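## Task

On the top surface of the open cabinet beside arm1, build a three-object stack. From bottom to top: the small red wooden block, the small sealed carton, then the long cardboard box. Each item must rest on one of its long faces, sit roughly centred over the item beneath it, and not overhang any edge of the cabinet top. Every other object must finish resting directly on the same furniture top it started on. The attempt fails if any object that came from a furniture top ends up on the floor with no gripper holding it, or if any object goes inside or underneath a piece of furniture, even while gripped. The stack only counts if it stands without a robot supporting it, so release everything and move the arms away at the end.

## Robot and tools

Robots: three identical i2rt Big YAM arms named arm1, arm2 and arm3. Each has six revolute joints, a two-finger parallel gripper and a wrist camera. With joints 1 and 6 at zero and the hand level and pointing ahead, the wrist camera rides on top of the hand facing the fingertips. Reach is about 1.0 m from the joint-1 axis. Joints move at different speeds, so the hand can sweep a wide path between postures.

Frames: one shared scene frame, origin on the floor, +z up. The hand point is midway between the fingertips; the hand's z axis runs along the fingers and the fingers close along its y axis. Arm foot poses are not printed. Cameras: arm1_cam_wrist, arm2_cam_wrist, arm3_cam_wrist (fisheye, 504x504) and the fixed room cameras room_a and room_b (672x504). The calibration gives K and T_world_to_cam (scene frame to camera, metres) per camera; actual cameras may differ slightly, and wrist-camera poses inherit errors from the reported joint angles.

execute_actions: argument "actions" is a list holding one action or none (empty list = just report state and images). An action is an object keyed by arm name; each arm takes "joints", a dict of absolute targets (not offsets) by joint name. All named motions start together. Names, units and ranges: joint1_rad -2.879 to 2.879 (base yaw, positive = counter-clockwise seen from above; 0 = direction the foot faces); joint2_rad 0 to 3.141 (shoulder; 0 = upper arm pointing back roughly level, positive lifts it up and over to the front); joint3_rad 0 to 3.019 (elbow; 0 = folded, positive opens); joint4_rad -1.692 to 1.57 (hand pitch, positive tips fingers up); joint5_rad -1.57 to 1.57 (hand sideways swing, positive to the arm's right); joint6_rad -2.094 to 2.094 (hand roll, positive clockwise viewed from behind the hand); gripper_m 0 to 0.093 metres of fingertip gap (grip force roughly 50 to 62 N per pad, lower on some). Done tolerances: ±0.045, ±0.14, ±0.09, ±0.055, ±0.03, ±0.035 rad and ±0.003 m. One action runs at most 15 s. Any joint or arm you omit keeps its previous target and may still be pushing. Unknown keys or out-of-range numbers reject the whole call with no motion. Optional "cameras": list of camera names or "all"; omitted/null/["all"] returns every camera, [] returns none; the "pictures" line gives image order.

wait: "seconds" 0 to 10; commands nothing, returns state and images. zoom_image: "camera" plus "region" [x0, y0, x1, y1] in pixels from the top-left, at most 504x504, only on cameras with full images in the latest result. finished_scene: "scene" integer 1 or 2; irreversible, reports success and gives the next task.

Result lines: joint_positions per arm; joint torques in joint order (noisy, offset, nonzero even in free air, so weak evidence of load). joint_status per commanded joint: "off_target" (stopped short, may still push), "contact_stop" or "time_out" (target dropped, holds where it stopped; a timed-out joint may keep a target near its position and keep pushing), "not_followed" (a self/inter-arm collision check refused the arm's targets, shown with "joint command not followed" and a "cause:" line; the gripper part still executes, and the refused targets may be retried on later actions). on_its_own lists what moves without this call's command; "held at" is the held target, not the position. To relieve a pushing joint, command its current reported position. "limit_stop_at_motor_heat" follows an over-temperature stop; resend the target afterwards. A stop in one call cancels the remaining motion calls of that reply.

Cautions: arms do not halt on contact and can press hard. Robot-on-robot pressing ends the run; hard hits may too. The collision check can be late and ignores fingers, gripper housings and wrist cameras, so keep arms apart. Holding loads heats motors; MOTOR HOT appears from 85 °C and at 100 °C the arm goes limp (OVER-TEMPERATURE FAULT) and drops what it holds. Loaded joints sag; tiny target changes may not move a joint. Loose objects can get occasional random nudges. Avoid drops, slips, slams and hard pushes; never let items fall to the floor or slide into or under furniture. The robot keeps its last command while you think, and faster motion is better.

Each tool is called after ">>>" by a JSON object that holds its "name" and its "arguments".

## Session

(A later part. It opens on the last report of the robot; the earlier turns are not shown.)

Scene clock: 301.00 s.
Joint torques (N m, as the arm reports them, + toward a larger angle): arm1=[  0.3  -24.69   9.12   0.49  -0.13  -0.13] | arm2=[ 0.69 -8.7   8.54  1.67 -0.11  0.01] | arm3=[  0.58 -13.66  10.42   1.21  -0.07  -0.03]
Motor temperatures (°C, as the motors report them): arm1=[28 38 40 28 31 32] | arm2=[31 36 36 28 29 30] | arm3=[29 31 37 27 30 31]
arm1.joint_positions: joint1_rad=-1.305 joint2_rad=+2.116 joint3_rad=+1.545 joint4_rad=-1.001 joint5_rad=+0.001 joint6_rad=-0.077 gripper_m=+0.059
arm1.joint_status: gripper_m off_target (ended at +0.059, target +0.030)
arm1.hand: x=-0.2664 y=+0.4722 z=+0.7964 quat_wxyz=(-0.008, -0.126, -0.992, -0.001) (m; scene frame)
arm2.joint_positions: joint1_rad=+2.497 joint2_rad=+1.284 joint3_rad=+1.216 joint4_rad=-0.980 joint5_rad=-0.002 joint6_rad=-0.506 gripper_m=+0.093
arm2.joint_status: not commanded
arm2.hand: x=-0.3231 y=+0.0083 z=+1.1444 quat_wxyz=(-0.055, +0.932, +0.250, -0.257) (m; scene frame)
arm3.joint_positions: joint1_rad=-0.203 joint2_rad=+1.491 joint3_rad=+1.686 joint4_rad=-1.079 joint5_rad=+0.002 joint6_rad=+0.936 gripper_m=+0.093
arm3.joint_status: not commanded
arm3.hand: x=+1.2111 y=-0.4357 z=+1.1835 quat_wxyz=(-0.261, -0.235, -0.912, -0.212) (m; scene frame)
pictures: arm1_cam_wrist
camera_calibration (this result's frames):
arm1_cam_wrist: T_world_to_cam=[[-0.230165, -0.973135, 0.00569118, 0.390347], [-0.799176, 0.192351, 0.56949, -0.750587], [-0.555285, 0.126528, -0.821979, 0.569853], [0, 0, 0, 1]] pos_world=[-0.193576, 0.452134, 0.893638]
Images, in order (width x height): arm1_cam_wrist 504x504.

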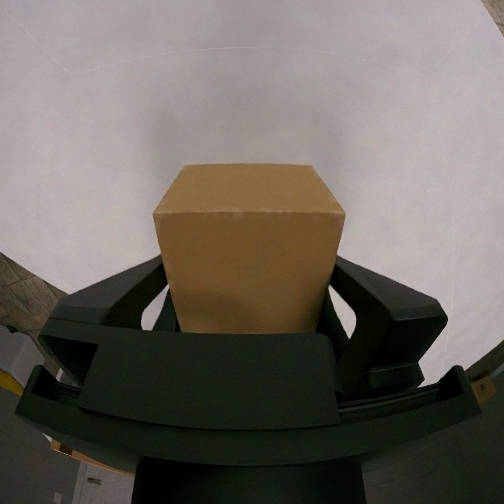

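>>> {"name": "execute_actions", "arguments": {"actions": [{"arm1":{"joints":{"joint1_rad":-0.1,"joint2_rad":2.0,"joint3_rad":1.86,"joint4_rad":-1.39,"joint6_rad":-0.95}}}], "cameras": []}}

>>> {"name": "execute_actions", "arguments": {"actions": [{"arm1":{"joints":{"joint1_rad":1.214,"joint2_rad":2.17,"joint3_rad":2.11,"joint4_rad":-1.45,"joint6_rad":-1.776}}}], "cameras": ["arm1_cam_wrist","room_b"]}}

Scene clock: 314.80 s.
Joint torques (N m, as the arm reports them, + toward a larger angle): arm1=[  0.19 -24.59  10.38  -0.16  -0.09  -0.09] | arm2=[ 1.02 -9.21  8.59  1.74 -0.11  0.04] | arm3=[  0.65 -13.53  10.45   0.95  -0.04  -0.02]
Motor temperatures (°C, as the motors report them): arm1=[28 38 40 28 31 32] | arm2=[31 35 36 28 29 30] | arm3=[29 31 37 27 30 31]
arm1.joint_positions: joint1_rad=-0.098 joint2_rad=+2.017 joint3_rad=+1.847 joint4_rad=-1.383 joint5_rad=-0.002 joint6_rad=-0.936 gripper_m=+0.059
arm1.joint_status: all done
arm1.hand: x=-0.4335 y=+1.1485 z=+0.9598 quat_wxyz=(-0.014, +0.788, -0.616, +0.005) (m; scene frame)
arm2.joint_positions: joint1_rad=+2.497 joint2_rad=+1.284 joint3_rad=+1.216 joint4_rad=-0.980 joint5_rad=-0.002 joint6_rad=-0.506 gripper_m=+0.093
arm2.joint_status: not commanded
arm2.hand: x=-0.3231 y=+0.0083 z=+1.1444 quat_wxyz=(-0.055, +0.932, +0.250, -0.257) (m; scene frame)
arm3.joint_positions: joint1_rad=-0.203 joint2_rad=+1.491 joint3_rad=+1.686 joint4_rad=-1.079 joint5_rad=+0.002 joint6_rad=+0.936 gripper_m=+0.093
arm3.joint_status: not commanded
arm3.hand: x=+1.2111 y=-0.4357 z=+1.1835 quat_wxyz=(-0.261, -0.235, -0.912, -0.212) (m; scene frame)
pictures: none
No camera images: the call's "cameras" was empty. Leave "cameras" out to get every camera's image.

Scene clock: 316.83 s.
Joint torques (N m, as the arm reports them, + toward a larger angle): arm1=[  0.97 -28.84  12.17  -0.29  -0.12  -0.15] | arm2=[ 0.84 -9.11  8.55  1.7  -0.12  0.05] | arm3=[  1.09 -13.14  10.49   1.03  -0.06  -0.04]
Motor temperatures (°C, as the motors report them): arm1=[28 38 41 28 31 32] | arm2=[31 35 36 28 29 30] | arm3=[29 31 37 27 30 31]
arm1.joint_positions: joint1_rad=+1.207 joint2_rad=+2.202 joint3_rad=+2.077 joint4_rad=-1.443 joint5_rad=-0.001 joint6_rad=-1.762 gripper_m=+0.059
arm1.joint_status: all done
arm1.hand: x=-1.2241 y=+1.2223 z=+0.9173 quat_wxyz=(+0.002, +0.920, +0.391, +0.007) (m; scene frame)
arm2.joint_positions: joint1_rad=+2.497 joint2_rad=+1.284 joint3_rad=+1.216 joint4_rad=-0.980 joint5_rad=-0.002 joint6_rad=-0.506 gripper_m=+0.093
arm2.joint_status: not commanded
arm2.hand: x=-0.3231 y=+0.0083 z=+1.1444 quat_wxyz=(-0.055, +0.932, +0.250, -0.257) (m; scene frame)
arm3.joint_positions: joint1_rad=-0.203 joint2_rad=+1.491 joint3_rad=+1.686 joint4_rad=-1.079 joint5_rad=+0.002 joint6_rad=+0.936 gripper_m=+0.093
arm3.joint_status: not commanded
arm3.hand: x=+1.2111 y=-0.4357 z=+1.1835 quat_wxyz=(-0.261, -0.235, -0.912, -0.212) (m; scene frame)
pictures: arm1_cam_wrist, room_b
camera_calibration (this result's frames):
arm1_cam_wrist: T_world_to_cam=[[-0.733939, 0.679215, 0.000924527, -1.73273], [0.548446, 0.59183, 0.590715, -0.587251], [0.400675, 0.434056, -0.806879, 0.822882], [0, 0, 0, 1]] pos_world=[-1.27935, 1.16727, 1.01247]
Images, in order (width x height): arm1_cam_wrist 504x504, room_b 672x504.

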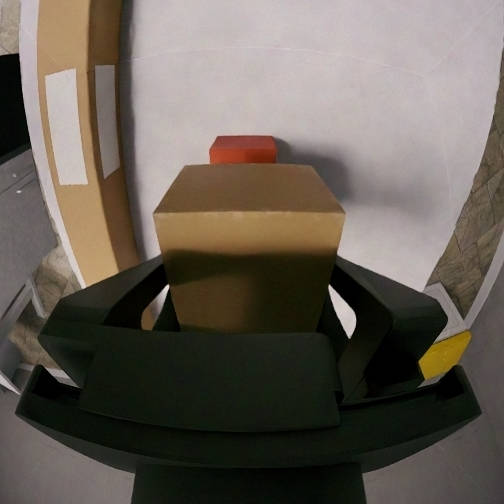

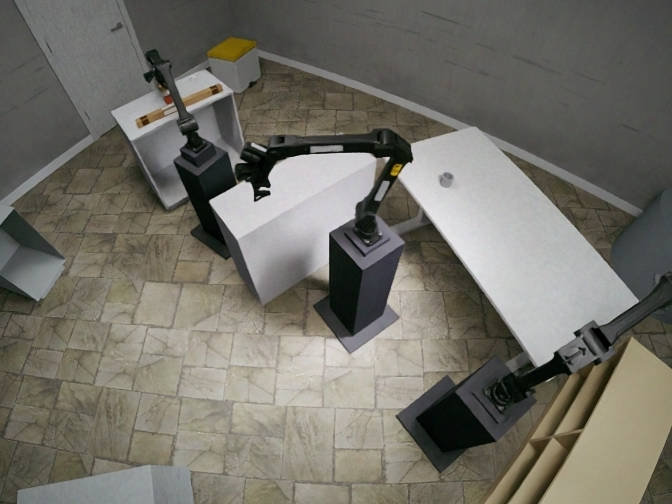

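>>> {"name": "execute_actions", "arguments": {"actions": [{"arm1":{"joints":{"joint1_rad":1.226,"joint2_rad":2.227,"joint3_rad":1.96,"joint4_rad":-1.29}}}], "cameras": ["arm1_cam_wrist","room_b"]}}

Scene clock: 327.47 s.
Joint torques (N m, as the arm reports them, + toward a larger angle): arm1=[  0.6  -25.47   9.01   0.28  -0.12  -0.14] | arm2=[ 0.95 -8.71  8.47  1.77 -0.15  0.04] | arm3=[  0.84 -13.91  10.19   1.2   -0.05   0.01]
Motor temperatures (°C, as the motors report them): arm1=[28 39 41 28 31 32] | arm2=[30 35 36 28 29 30] | arm3=[29 31 37 27 30 31]
arm1.joint_positions: joint1_rad=+1.216 joint2_rad=+2.219 joint3_rad=+1.958 joint4_rad=-1.297 joint5_rad=-0.002 joint6_rad=-1.763 gripper_m=+0.059
arm1.joint_status: all done
arm1.hand: x=-1.2264 y=+1.2165 z=+0.8618 quat_wxyz=(-0.004, +0.918, +0.395, +0.005) (m; scene frame)
arm2.joint_positions: joint1_rad=+2.497 joint2_rad=+1.284 joint3_rad=+1.216 joint4_rad=-0.980 joint5_rad=-0.002 joint6_rad=-0.506 gripper_m=+0.093
arm2.joint_status: not commanded
arm2.hand: x=-0.3231 y=+0.0083 z=+1.1444 quat_wxyz=(-0.055, +0.932, +0.250, -0.257) (m; scene frame)
arm3.joint_positions: joint1_rad=-0.203 joint2_rad=+1.491 joint3_rad=+1.686 joint4_rad=-1.079 joint5_rad=+0.002 joint6_rad=+0.936 gripper_m=+0.093
arm3.joint_status: not commanded
arm3.hand: x=+1.2111 y=-0.4357 z=+1.1835 quat_wxyz=(-0.261, -0.235, -0.912, -0.212) (m; scene frame)
pictures: arm1_cam_wrist, room_b
camera_calibration (this result's frames):
arm1_cam_wrist: T_world_to_cam=[[-0.740186, 0.672307, 0.0113377, -1.73871], [0.54677, 0.591989, 0.592108, -0.553234], [0.391366, 0.444469, -0.805779, 0.756532], [0, 0, 0, 1]] pos_world=[-1.28056, 1.1602, 0.956885]
Images, in order (width x height): arm1_cam_wrist 504x504, room_b 672x504.

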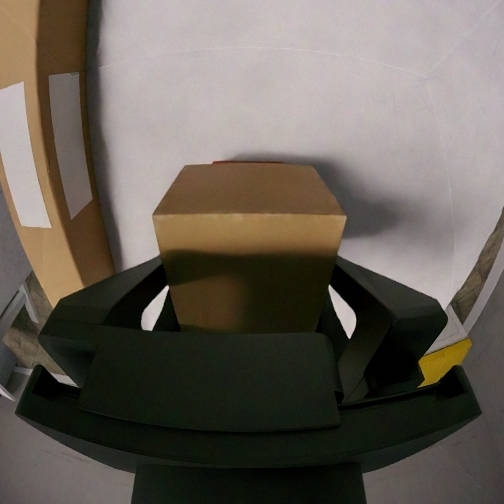

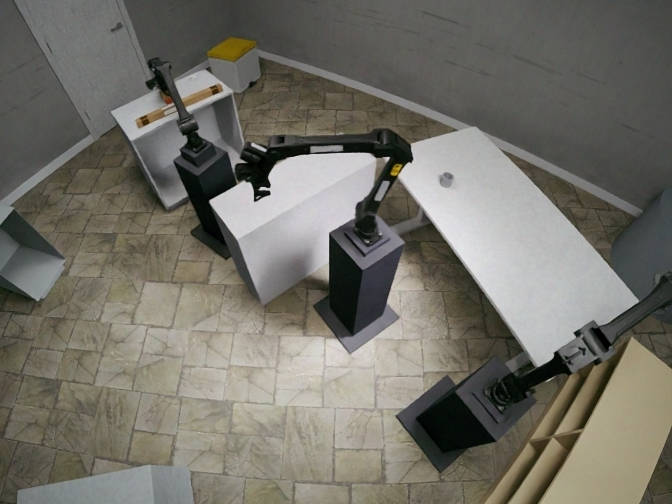

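>>> {"name": "execute_actions", "arguments": {"actions": [{"arm1":{"joints":{"gripper_m":0.093,"joint2_rad":2.21,"joint3_rad":1.975}}}], "cameras": []}}

>>> {"name": "execute_actions", "arguments": {"actions": [{"arm1":{"joints":{"joint2_rad":2.125,"joint4_rad":-1.335}}}], "cameras": ["arm1_cam_wrist"]}}

Scene clock: 341.30 s.
Joint torques (N m, as the arm reports them, + toward a larger angle): arm1=[  0.85 -25.92  10.49   0.32  -0.1   -0.14] | arm2=[ 0.69 -8.61  8.62  1.71 -0.14  0.02] | arm3=[  0.76 -13.23  10.57   1.29  -0.08  -0.01]
Motor temperatures (°C, as the motors report them): arm1=[28 39 41 28 31 32] | arm2=[30 35 36 28 29 30] | arm3=[29 31 38 27 30 31]
arm1.joint_positions: joint1_rad=+1.216 joint2_rad=+2.219 joint3_rad=+1.958 joint4_rad=-1.297 joint5_rad=-0.002 joint6_rad=-1.763 gripper_m=+0.093
arm1.joint_status: all done
arm1.hand: x=-1.2264 y=+1.2165 z=+0.8618 quat_wxyz=(-0.004, +0.918, +0.395, +0.005) (m; scene frame)
arm2.joint_positions: joint1_rad=+2.497 joint2_rad=+1.284 joint3_rad=+1.216 joint4_rad=-0.980 joint5_rad=-0.002 joint6_rad=-0.506 gripper_m=+0.093
arm2.joint_status: not commanded
arm2.hand: x=-0.3231 y=+0.0083 z=+1.1444 quat_wxyz=(-0.055, +0.932, +0.250, -0.257) (m; scene frame)
arm3.joint_positions: joint1_rad=-0.203 joint2_rad=+1.491 joint3_rad=+1.686 joint4_rad=-1.079 joint5_rad=+0.002 joint6_rad=+0.936 gripper_m=+0.093
arm3.joint_status: not commanded
arm3.hand: x=+1.2111 y=-0.4357 z=+1.1835 quat_wxyz=(-0.261, -0.235, -0.912, -0.212) (m; scene frame)
pictures: none
No camera images: the call's "cameras" was empty. Leave "cameras" out to get every camera's image.

Scene clock: 342.30 s.
Joint torques (N m, as the arm reports them, + toward a larger angle): arm1=[  0.88 -25.14  10.77  -0.12  -0.11  -0.13] | arm2=[ 0.65 -8.62  8.61  1.77 -0.12  0.  ] | arm3=[  0.77 -14.02  10.63   1.24  -0.05  -0.03]
Motor temperatures (°C, as the motors report them): arm1=[28 39 41 28 31 32] | arm2=[30 35 36 28 29 30] | arm3=[29 31 38 27 30 31]
arm1.joint_positions: joint1_rad=+1.216 joint2_rad=+2.121 joint3_rad=+1.958 joint4_rad=-1.328 joint5_rad=-0.002 joint6_rad=-1.763 gripper_m=+0.093
arm1.joint_status: all done
arm1.hand: x=-1.2259 y=+1.2143 z=+0.9251 quat_wxyz=(-0.036, +0.918, +0.395, -0.002) (m; scene frame)
arm2.joint_positions: joint1_rad=+2.497 joint2_rad=+1.284 joint3_rad=+1.216 joint4_rad=-0.980 joint5_rad=-0.002 joint6_rad=-0.506 gripper_m=+0.093
arm2.joint_status: not commanded
arm2.hand: x=-0.3231 y=+0.0083 z=+1.1444 quat_wxyz=(-0.055, +0.932, +0.250, -0.257) (m; scene frame)
arm3.joint_positions: joint1_rad=-0.203 joint2_rad=+1.491 joint3_rad=+1.686 joint4_rad=-1.079 joint5_rad=+0.002 joint6_rad=+0.936 gripper_m=+0.093
arm3.joint_status: not commanded
arm3.hand: x=+1.2111 y=-0.4357 z=+1.1835 quat_wxyz=(-0.261, -0.235, -0.912, -0.212) (m; scene frame)
pictures: arm1_cam_wrist
camera_calibration (this result's frames):
arm1_cam_wrist: T_world_to_cam=[[-0.739127, 0.669291, 0.0757624, -1.7922], [0.56917, 0.560457, 0.601609, -0.532717], [0.36019, 0.487787, -0.79519, 0.707704], [0, 0, 0, 1]] pos_world=[-1.27637, 1.15286, 1.01903]
Images, in order (width x height): arm1_cam_wrist 504x504.

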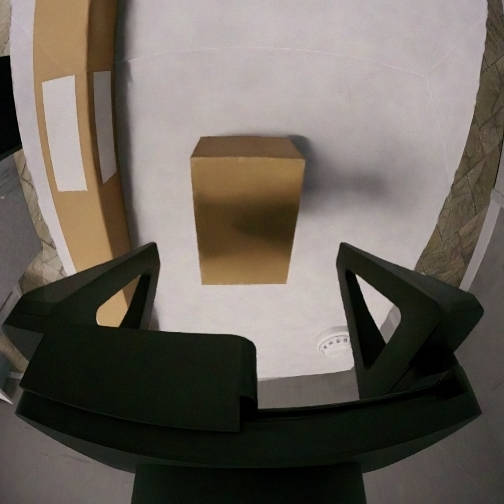

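>>> {"name": "execute_actions", "arguments": {"actions": [{"arm1":{"joints":{"joint1_rad":1.118,"joint2_rad":1.868,"joint3_rad":1.435,"joint4_rad":-1.112,"joint6_rad":-1.826}}}], "cameras": ["arm1_cam_wrist"]}}

Scene clock: 351.00 s.
Joint torques (N m, as the arm reports them, + toward a larger angle): arm1=[  0.73 -21.39   9.37   0.34  -0.15  -0.14] | arm2=[ 0.92 -8.72  8.45  1.72 -0.13  0.02] | arm3=[  0.34 -13.65  10.45   1.26  -0.09   0.03]
Motor temperatures (°C, as the motors report them): arm1=[28 39 41 28 31 32] | arm2=[30 34 36 28 29 30] | arm3=[29 31 38 27 30 31]
arm1.joint_positions: joint1_rad=+1.111 joint2_rad=+1.881 joint3_rad=+1.423 joint4_rad=-1.120 joint5_rad=+0.000 joint6_rad=-1.813 gripper_m=+0.093
arm1.joint_status: all done
arm1.hand: x=-1.1000 y=+1.1385 z=+0.8722 quat_wxyz=(+0.006, +0.929, +0.370, +0.008) (m; scene frame)
arm2.joint_positions: joint1_rad=+2.497 joint2_rad=+1.284 joint3_rad=+1.216 joint4_rad=-0.980 joint5_rad=-0.002 joint6_rad=-0.506 gripper_m=+0.093
arm2.joint_status: not commanded
arm2.hand: x=-0.3231 y=+0.0083 z=+1.1444 quat_wxyz=(-0.055, +0.932, +0.250, -0.257) (m; scene frame)
arm3.joint_positions: joint1_rad=-0.203 joint2_rad=+1.491 joint3_rad=+1.686 joint4_rad=-1.079 joint5_rad=+0.002 joint6_rad=+0.936 gripper_m=+0.093
arm3.joint_status: not commanded
arm3.hand: x=+1.2111 y=-0.4357 z=+1.1835 quat_wxyz=(-0.261, -0.235, -0.912, -0.212) (m; scene frame)
pictures: arm1_cam_wrist
camera_calibration (this result's frames):
arm1_cam_wrist: T_world_to_cam=[[-0.701429, 0.712686, -0.00872802, -1.57862], [0.571841, 0.570034, 0.589965, -0.527834], [0.425435, 0.408828, -0.807381, 0.829572], [0, 0, 0, 1]] pos_world=[-1.15838, 1.08679, 0.967407]
Images, in order (width x height): arm1_cam_wrist 504x504.

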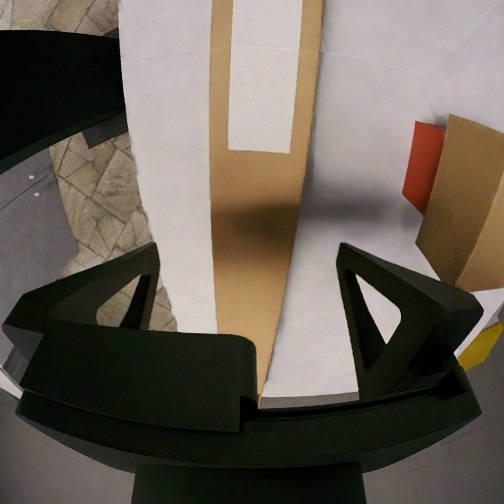

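>>> {"name": "execute_actions", "arguments": {"actions": [{"arm1":{"joints":{"joint1_rad":1.136,"joint2_rad":1.943,"joint3_rad":1.375,"joint4_rad":-0.968,"joint6_rad":-1.757}}}], "cameras": ["arm1_cam_wrist"]}}

Scene clock: 359.00 s.
Joint torques (N m, as the arm reports them, + toward a larger angle): arm1=[  0.82 -21.86   8.52   0.36  -0.15   0.16] | arm2=[ 0.61 -9.03  8.56  1.63 -0.11  0.02] | arm3=[  1.13 -13.51  10.48   1.17  -0.06  -0.01]
Motor temperatures (°C, as the motors report them): arm1=[28 38 41 28 31 32] | arm2=[30 34 36 28 29 30] | arm3=[29 31 38 27 30 31]
arm1.joint_positions: joint1_rad=+1.129 joint2_rad=+1.955 joint3_rad=+1.366 joint4_rad=-0.976 joint5_rad=+0.000 joint6_rad=-1.771 gripper_m=+0.093
arm1.joint_status: all done
arm1.hand: x=-1.1090 y=+1.1362 z=+0.8146 quat_wxyz=(+0.000, +0.934, +0.358, +0.007) (m; scene frame)
arm2.joint_positions: joint1_rad=+2.497 joint2_rad=+1.284 joint3_rad=+1.216 joint4_rad=-0.980 joint5_rad=-0.002 joint6_rad=-0.506 gripper_m=+0.093
arm2.joint_status: not commanded
arm2.hand: x=-0.3231 y=+0.0083 z=+1.1444 quat_wxyz=(-0.055, +0.932, +0.250, -0.257) (m; scene frame)
arm3.joint_positions: joint1_rad=-0.203 joint2_rad=+1.491 joint3_rad=+1.686 joint4_rad=-1.079 joint5_rad=+0.002 joint6_rad=+0.936 gripper_m=+0.093
arm3.joint_status: not commanded
arm3.hand: x=+1.2111 y=-0.4357 z=+1.1835 quat_wxyz=(-0.261, -0.235, -0.912, -0.212) (m; scene frame)
pictures: arm1_cam_wrist
camera_calibration (this result's frames):
arm1_cam_wrist: T_world_to_cam=[[-0.684258, 0.729226, 0.0045196, -1.59441], [0.589124, 0.549121, 0.592789, -0.446829], [0.429795, 0.408283, -0.805345, 0.791635], [0, 0, 0, 1]] pos_world=[-1.16799, 1.08484, 0.909621]
Images, in order (width x height): arm1_cam_wrist 504x504.

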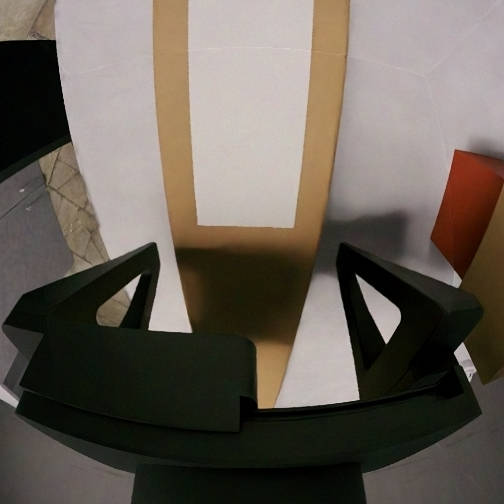

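>>> {"name": "execute_actions", "arguments": {"actions": [{"arm1":{"joints":{"gripper_m":0.02}}}], "cameras": []}}

>>> {"name": "execute_actions", "arguments": {"actions": [{"arm1":{"joints":{"joint1_rad":1.222,"joint2_rad":1.82,"joint3_rad":1.775,"joint4_rad":-1.495}}}], "cameras": []}}

>>> {"name": "execute_actions", "arguments": {"actions": [{"arm1":{"joints":{"joint2_rad":2.155,"joint3_rad":2.17,"joint4_rad":-1.522}}}], "cameras": ["arm1_cam_wrist","room_b"]}}

Scene clock: 367.03 s.
Joint torques (N m, as the arm reports them, + toward a larger angle): arm1=[  0.73 -21.54   8.42   0.33  -0.15   0.11] | arm2=[ 0.98 -8.82  8.57  1.74 -0.1   0.03] | arm3=[  0.47 -13.68  10.41   1.18  -0.05   0.02]
Motor temperatures (°C, as the motors report them): arm1=[28 38 40 28 31 32] | arm2=[30 34 36 28 29 30] | arm3=[29 31 38 27 30 31]
arm1.joint_positions: joint1_rad=+1.129 joint2_rad=+1.955 joint3_rad=+1.366 joint4_rad=-0.976 joint5_rad=+0.000 joint6_rad=-1.769 gripper_m=+0.049
arm1.joint_status: gripper_m off_target (ended at +0.049, target +0.020)
arm1.hand: x=-1.1091 y=+1.1363 z=+0.8146 quat_wxyz=(-0.001, +0.934, +0.358, +0.007) (m; scene frame)
arm2.joint_positions: joint1_rad=+2.497 joint2_rad=+1.284 joint3_rad=+1.216 joint4_rad=-0.980 joint5_rad=-0.002 joint6_rad=-0.506 gripper_m=+0.093
arm2.joint_status: not commanded
arm2.hand: x=-0.3231 y=+0.0083 z=+1.1444 quat_wxyz=(-0.055, +0.932, +0.250, -0.257) (m; scene frame)
arm3.joint_positions: joint1_rad=-0.203 joint2_rad=+1.491 joint3_rad=+1.686 joint4_rad=-1.079 joint5_rad=+0.002 joint6_rad=+0.936 gripper_m=+0.093
arm3.joint_status: not commanded
arm3.hand: x=+1.2111 y=-0.4357 z=+1.1835 quat_wxyz=(-0.261, -0.235, -0.912, -0.212) (m; scene frame)
pictures: none
No camera images: the call's "cameras" was empty. Leave "cameras" out to get every camera's image.

Scene clock: 368.43 s.
Joint torques (N m, as the arm reports them, + toward a larger angle): arm1=[ -0.79 -20.88  11.76  -0.28  -0.16   0.11] | arm2=[ 0.64 -8.83  8.58  1.79 -0.09  0.05] | arm3=[  0.74 -13.74  10.57   1.09  -0.05   0.  ]
Motor temperatures (°C, as the motors report them): arm1=[28 38 40 28 31 32] | arm2=[30 34 36 28 29 30] | arm3=[29 31 38 27 30 31]
arm1.joint_positions: joint1_rad=+1.232 joint2_rad=+1.822 joint3_rad=+1.748 joint4_rad=-1.487 joint5_rad=+0.000 joint6_rad=-1.769 gripper_m=+0.049
arm1.joint_status: all done
arm1.hand: x=-1.1709 y=+1.1203 z=+1.0221 quat_wxyz=(-0.002, +0.914, +0.406, +0.007) (m; scene frame)
arm2.joint_positions: joint1_rad=+2.497 joint2_rad=+1.284 joint3_rad=+1.216 joint4_rad=-0.980 joint5_rad=-0.002 joint6_rad=-0.506 gripper_m=+0.093
arm2.joint_status: not commanded
arm2.hand: x=-0.3231 y=+0.0083 z=+1.1444 quat_wxyz=(-0.055, +0.932, +0.250, -0.257) (m; scene frame)
arm3.joint_positions: joint1_rad=-0.203 joint2_rad=+1.491 joint3_rad=+1.686 joint4_rad=-1.079 joint5_rad=+0.002 joint6_rad=+0.936 gripper_m=+0.093
arm3.joint_status: not commanded
arm3.hand: x=+1.2111 y=-0.4357 z=+1.1835 quat_wxyz=(-0.261, -0.235, -0.912, -0.212) (m; scene frame)
pictures: none
No camera images: the call's "cameras" was empty. Leave "cameras" out to get every camera's image.

Scene clock: 369.87 s.
Joint torques (N m, as the arm reports them, + toward a larger angle): arm1=[ -0.8  -27.94  13.73  -0.08  -0.16   0.11] | arm2=[ 0.63 -8.85  8.48  1.71 -0.14  0.02] | arm3=[  0.46 -13.16  10.49   1.1   -0.06   0.  ]
Motor temperatures (°C, as the motors report them): arm1=[28 38 41 28 31 32] | arm2=[30 34 36 28 29 30] | arm3=[29 31 38 27 30 31]
arm1.joint_positions: joint1_rad=+1.232 joint2_rad=+2.177 joint3_rad=+2.122 joint4_rad=-1.521 joint5_rad=+0.000 joint6_rad=-1.769 gripper_m=+0.049
arm1.joint_status: all done
arm1.hand: x=-1.2343 y=+1.2078 z=+0.9506 quat_wxyz=(+0.005, +0.914, +0.405, +0.008) (m; scene frame)
arm2.joint_positions: joint1_rad=+2.497 joint2_rad=+1.284 joint3_rad=+1.216 joint4_rad=-0.980 joint5_rad=-0.002 joint6_rad=-0.506 gripper_m=+0.093
arm2.joint_status: not commanded
arm2.hand: x=-0.3231 y=+0.0083 z=+1.1444 quat_wxyz=(-0.055, +0.932, +0.250, -0.257) (m; scene frame)
arm3.joint_positions: joint1_rad=-0.203 joint2_rad=+1.491 joint3_rad=+1.686 joint4_rad=-1.079 joint5_rad=+0.002 joint6_rad=+0.936 gripper_m=+0.093
arm3.joint_status: not commanded
arm3.hand: x=+1.2111 y=-0.4357 z=+1.1835 quat_wxyz=(-0.261, -0.235, -0.912, -0.212) (m; scene frame)
pictures: arm1_cam_wrist, room_b
camera_calibration (this result's frames):
arm1_cam_wrist: T_world_to_cam=[[-0.754741, 0.655984, -0.00713092, -1.72034], [0.526478, 0.612153, 0.589991, -0.643711], [0.39139, 0.441537, -0.807378, 0.840169], [0, 0, 0, 1]] pos_world=[-1.28834, 1.1516, 1.04585]
Images, in order (width x height): arm1_cam_wrist 504x504, room_b 672x504.

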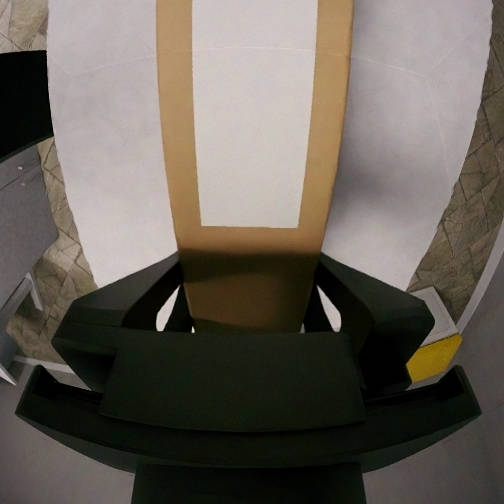

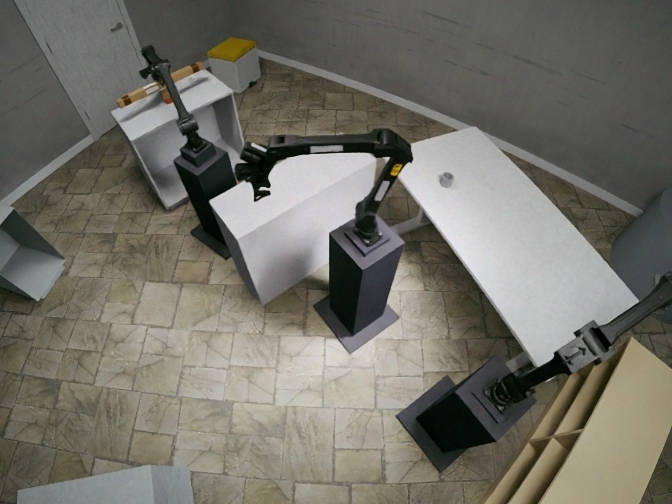

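>>> {"name": "execute_actions", "arguments": {"actions": [{"arm1":{"joints":{"joint1_rad":1.208,"joint2_rad":2.205,"joint3_rad":2.04,"joint4_rad":-1.402}}}], "cameras": ["arm1_cam_wrist","room_b"]}}

Scene clock: 373.67 s.
Joint torques (N m, as the arm reports them, + toward a larger angle): arm1=[ -0.65 -24.42   9.01   0.32  -0.14   0.1 ] | arm2=[ 0.73 -9.06  8.47  1.73 -0.12 -0.01] | arm3=[ -0.01 -13.37  10.47   1.11  -0.01  -0.06]
Motor temperatures (°C, as the motors report them): arm1=[28 39 41 28 31 32] | arm2=[30 34 36 28 29 30] | arm3=[29 31 38 27 30 31]
arm1.joint_positions: joint1_rad=+1.217 joint2_rad=+2.187 joint3_rad=+2.041 joint4_rad=-1.409 joint5_rad=+0.000 joint6_rad=-1.768 gripper_m=+0.049
arm1.joint_status: all done
arm1.hand: x=-1.2279 y=+1.2173 z=+0.9133 quat_wxyz=(-0.005, +0.917, +0.398, +0.006) (m; scene frame)
arm2.joint_positions: joint1_rad=+2.497 joint2_rad=+1.284 joint3_rad=+1.216 joint4_rad=-0.980 joint5_rad=-0.002 joint6_rad=-0.506 gripper_m=+0.093
arm2.joint_status: not commanded
arm2.hand: x=-0.3231 y=+0.0083 z=+1.1444 quat_wxyz=(-0.055, +0.932, +0.250, -0.257) (m; scene frame)
arm3.joint_positions: joint1_rad=-0.203 joint2_rad=+1.491 joint3_rad=+1.686 joint4_rad=-1.079 joint5_rad=+0.002 joint6_rad=+0.936 gripper_m=+0.093
arm3.joint_status: not commanded
arm3.hand: x=+1.2111 y=-0.4357 z=+1.1835 quat_wxyz=(-0.261, -0.235, -0.912, -0.212) (m; scene frame)
pictures: arm1_cam_wrist, room_b
camera_calibration (this result's frames):
arm1_cam_wrist: T_world_to_cam=[[-0.744288, 0.667728, 0.0132458, -1.74218], [0.543333, 0.593859, 0.593398, -0.591039], [0.388362, 0.448855, -0.8048, 0.788345], [0, 0, 0, 1]] pos_world=[-1.28171, 1.16044, 1.00826]
Images, in order (width x height): arm1_cam_wrist 504x504, room_b 672x504.

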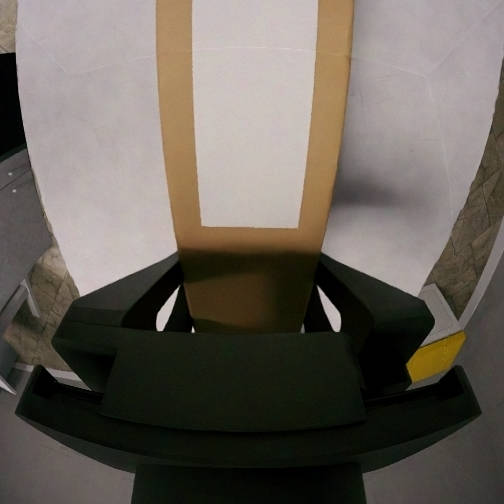

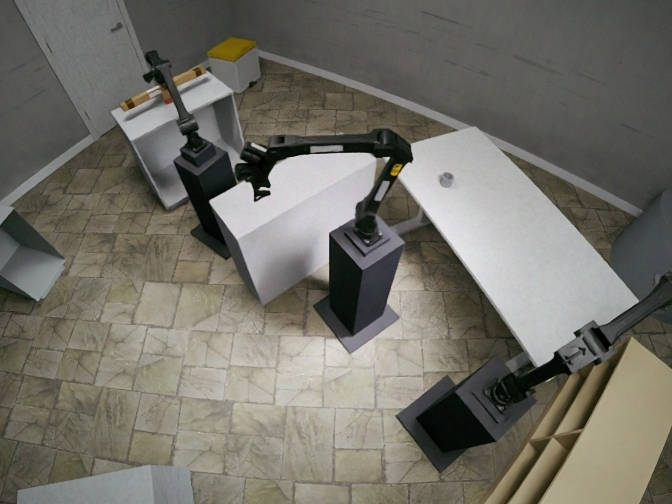

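>>> {"name": "execute_actions", "arguments": {"actions": [{"arm1":{"joints":{"gripper_m":0.093,"joint1_rad":1.217,"joint2_rad":2.18,"joint3_rad":2.058}}}], "cameras": ["arm1_cam_wrist"]}}

>>> {"name": "execute_actions", "arguments": {"actions": [{"arm1":{"joints":{"joint2_rad":1.9,"joint4_rad":-1.45}}}], "cameras": ["arm1_cam_wrist","room_a","room_b"]}}

Scene clock: 376.97 s.
Joint torques (N m, as the arm reports them, + toward a larger angle): arm1=[  0.17 -26.83  10.75   0.36  -0.14   0.1 ] | arm2=[ 0.61 -8.69  8.47  1.69 -0.13  0.04] | arm3=[  1.28 -13.97  10.53   1.11  -0.04  -0.02]
Motor temperatures (°C, as the motors report them): arm1=[28 39 41 28 31 32] | arm2=[30 34 36 28 29 30] | arm3=[29 31 38 27 30 31]
arm1.joint_positions: joint1_rad=+1.217 joint2_rad=+2.187 joint3_rad=+2.041 joint4_rad=-1.409 joint5_rad=+0.000 joint6_rad=-1.768 gripper_m=+0.093
arm1.joint_status: all done
arm1.hand: x=-1.2279 y=+1.2173 z=+0.9133 quat_wxyz=(-0.005, +0.917, +0.398, +0.006) (m; scene frame)
arm2.joint_positions: joint1_rad=+2.497 joint2_rad=+1.284 joint3_rad=+1.216 joint4_rad=-0.980 joint5_rad=-0.002 joint6_rad=-0.506 gripper_m=+0.093
arm2.joint_status: not commanded
arm2.hand: x=-0.3231 y=+0.0083 z=+1.1444 quat_wxyz=(-0.055, +0.932, +0.250, -0.257) (m; scene frame)
arm3.joint_positions: joint1_rad=-0.203 joint2_rad=+1.491 joint3_rad=+1.686 joint4_rad=-1.079 joint5_rad=+0.002 joint6_rad=+0.936 gripper_m=+0.093
arm3.joint_status: not commanded
arm3.hand: x=+1.2111 y=-0.4357 z=+1.1835 quat_wxyz=(-0.261, -0.235, -0.912, -0.212) (m; scene frame)
pictures: arm1_cam_wrist
camera_calibration (this result's frames):
arm1_cam_wrist: T_world_to_cam=[[-0.744288, 0.667728, 0.0132458, -1.74218], [0.543333, 0.593859, 0.593398, -0.591039], [0.388362, 0.448855, -0.8048, 0.788345], [0, 0, 0, 1]] pos_world=[-1.28171, 1.16044, 1.00826]
Images, in order (width x height): arm1_cam_wrist 504x504.

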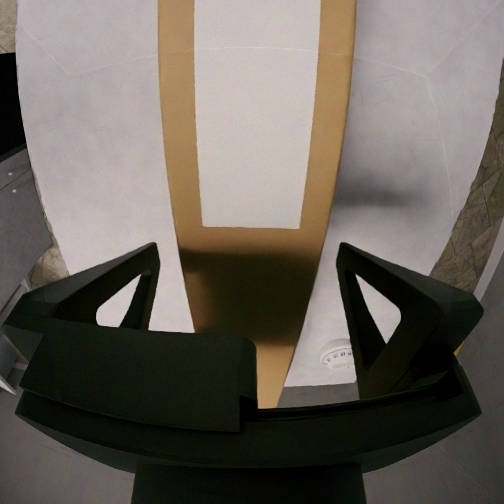

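Scene clock: 378.53 s.
Joint torques (N m, as the arm reports them, + toward a larger angle): arm1=[  0.15 -23.95  10.86   0.21  -0.14   0.13] | arm2=[ 1.58 -8.96  8.53  1.62 -0.12  0.01] | arm3=[  0.77 -13.43  10.24   1.15  -0.03  -0.02]
Motor temperatures (°C, as the motors report them): arm1=[28 39 41 28 31 32] | arm2=[30 34 36 28 29 30] | arm3=[29 31 38 27 30 31]
arm1.joint_positions: joint1_rad=+1.217 joint2_rad=+1.913 joint3_rad=+2.045 joint4_rad=-1.444 joint5_rad=+0.000 joint6_rad=-1.768 gripper_m=+0.093
arm1.joint_status: all done
arm1.hand: x=-1.2172 y=+1.1980 z=+1.0920 quat_wxyz=(-0.123, +0.910, +0.396, -0.020) (m; scene frame)
arm2.joint_positions: joint1_rad=+2.497 joint2_rad=+1.284 joint3_rad=+1.216 joint4_rad=-0.980 joint5_rad=-0.002 joint6_rad=-0.506 gripper_m=+0.093
arm2.joint_status: not commanded
arm2.hand: x=-0.3231 y=+0.0083 z=+1.1444 quat_wxyz=(-0.055, +0.932, +0.250, -0.257) (m; scene frame)
arm3.joint_positions: joint1_rad=-0.203 joint2_rad=+1.491 joint3_rad=+1.686 joint4_rad=-1.079 joint5_rad=+0.002 joint6_rad=+0.936 gripper_m=+0.093
arm3.joint_status: not commanded
arm3.hand: x=+1.2111 y=-0.4357 z=+1.1835 quat_wxyz=(-0.261, -0.235, -0.912, -0.212) (m; scene frame)
pictures: arm1_cam_wrist, room_a, room_b
camera_calibration (this result's frames):
arm1_cam_wrist: T_world_to_cam=[[-0.727905, 0.639257, 0.248, -1.92592], [0.627647, 0.475571, 0.616353, -0.472182], [0.276066, 0.604303, -0.747399, 0.551027], [0, 0, 0, 1]] pos_world=[-1.25765, 1.12273, 1.1805]
Images, in order (width x height): arm1_cam_wrist 504x504, room_a 672x504, room_b 672x504.

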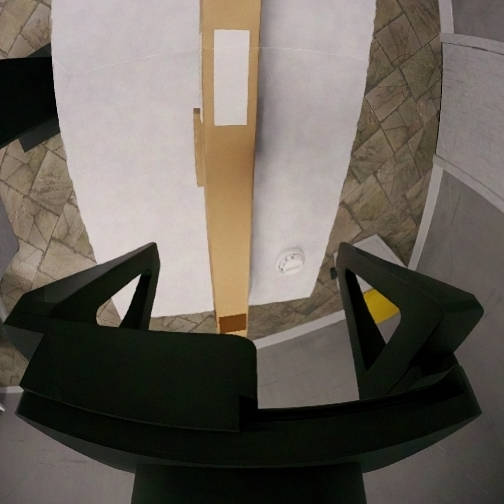

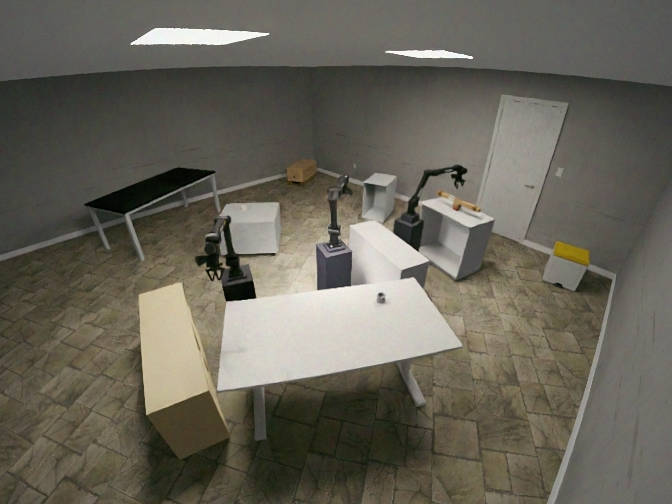

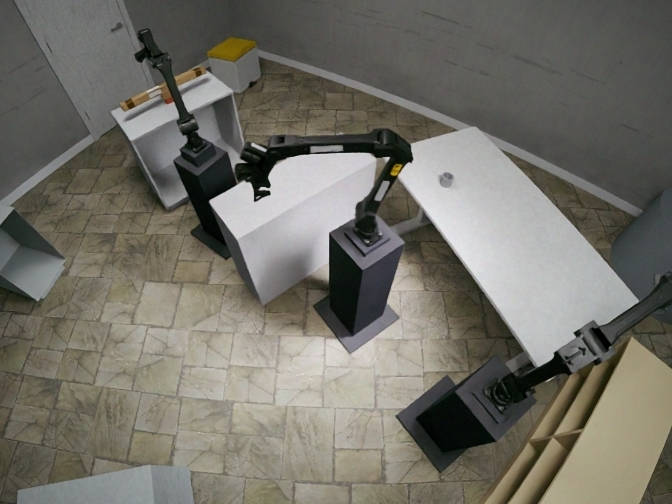

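>>> {"name": "finished_scene", "arguments": {"scene": 2}}

The scene is finished: the task was done.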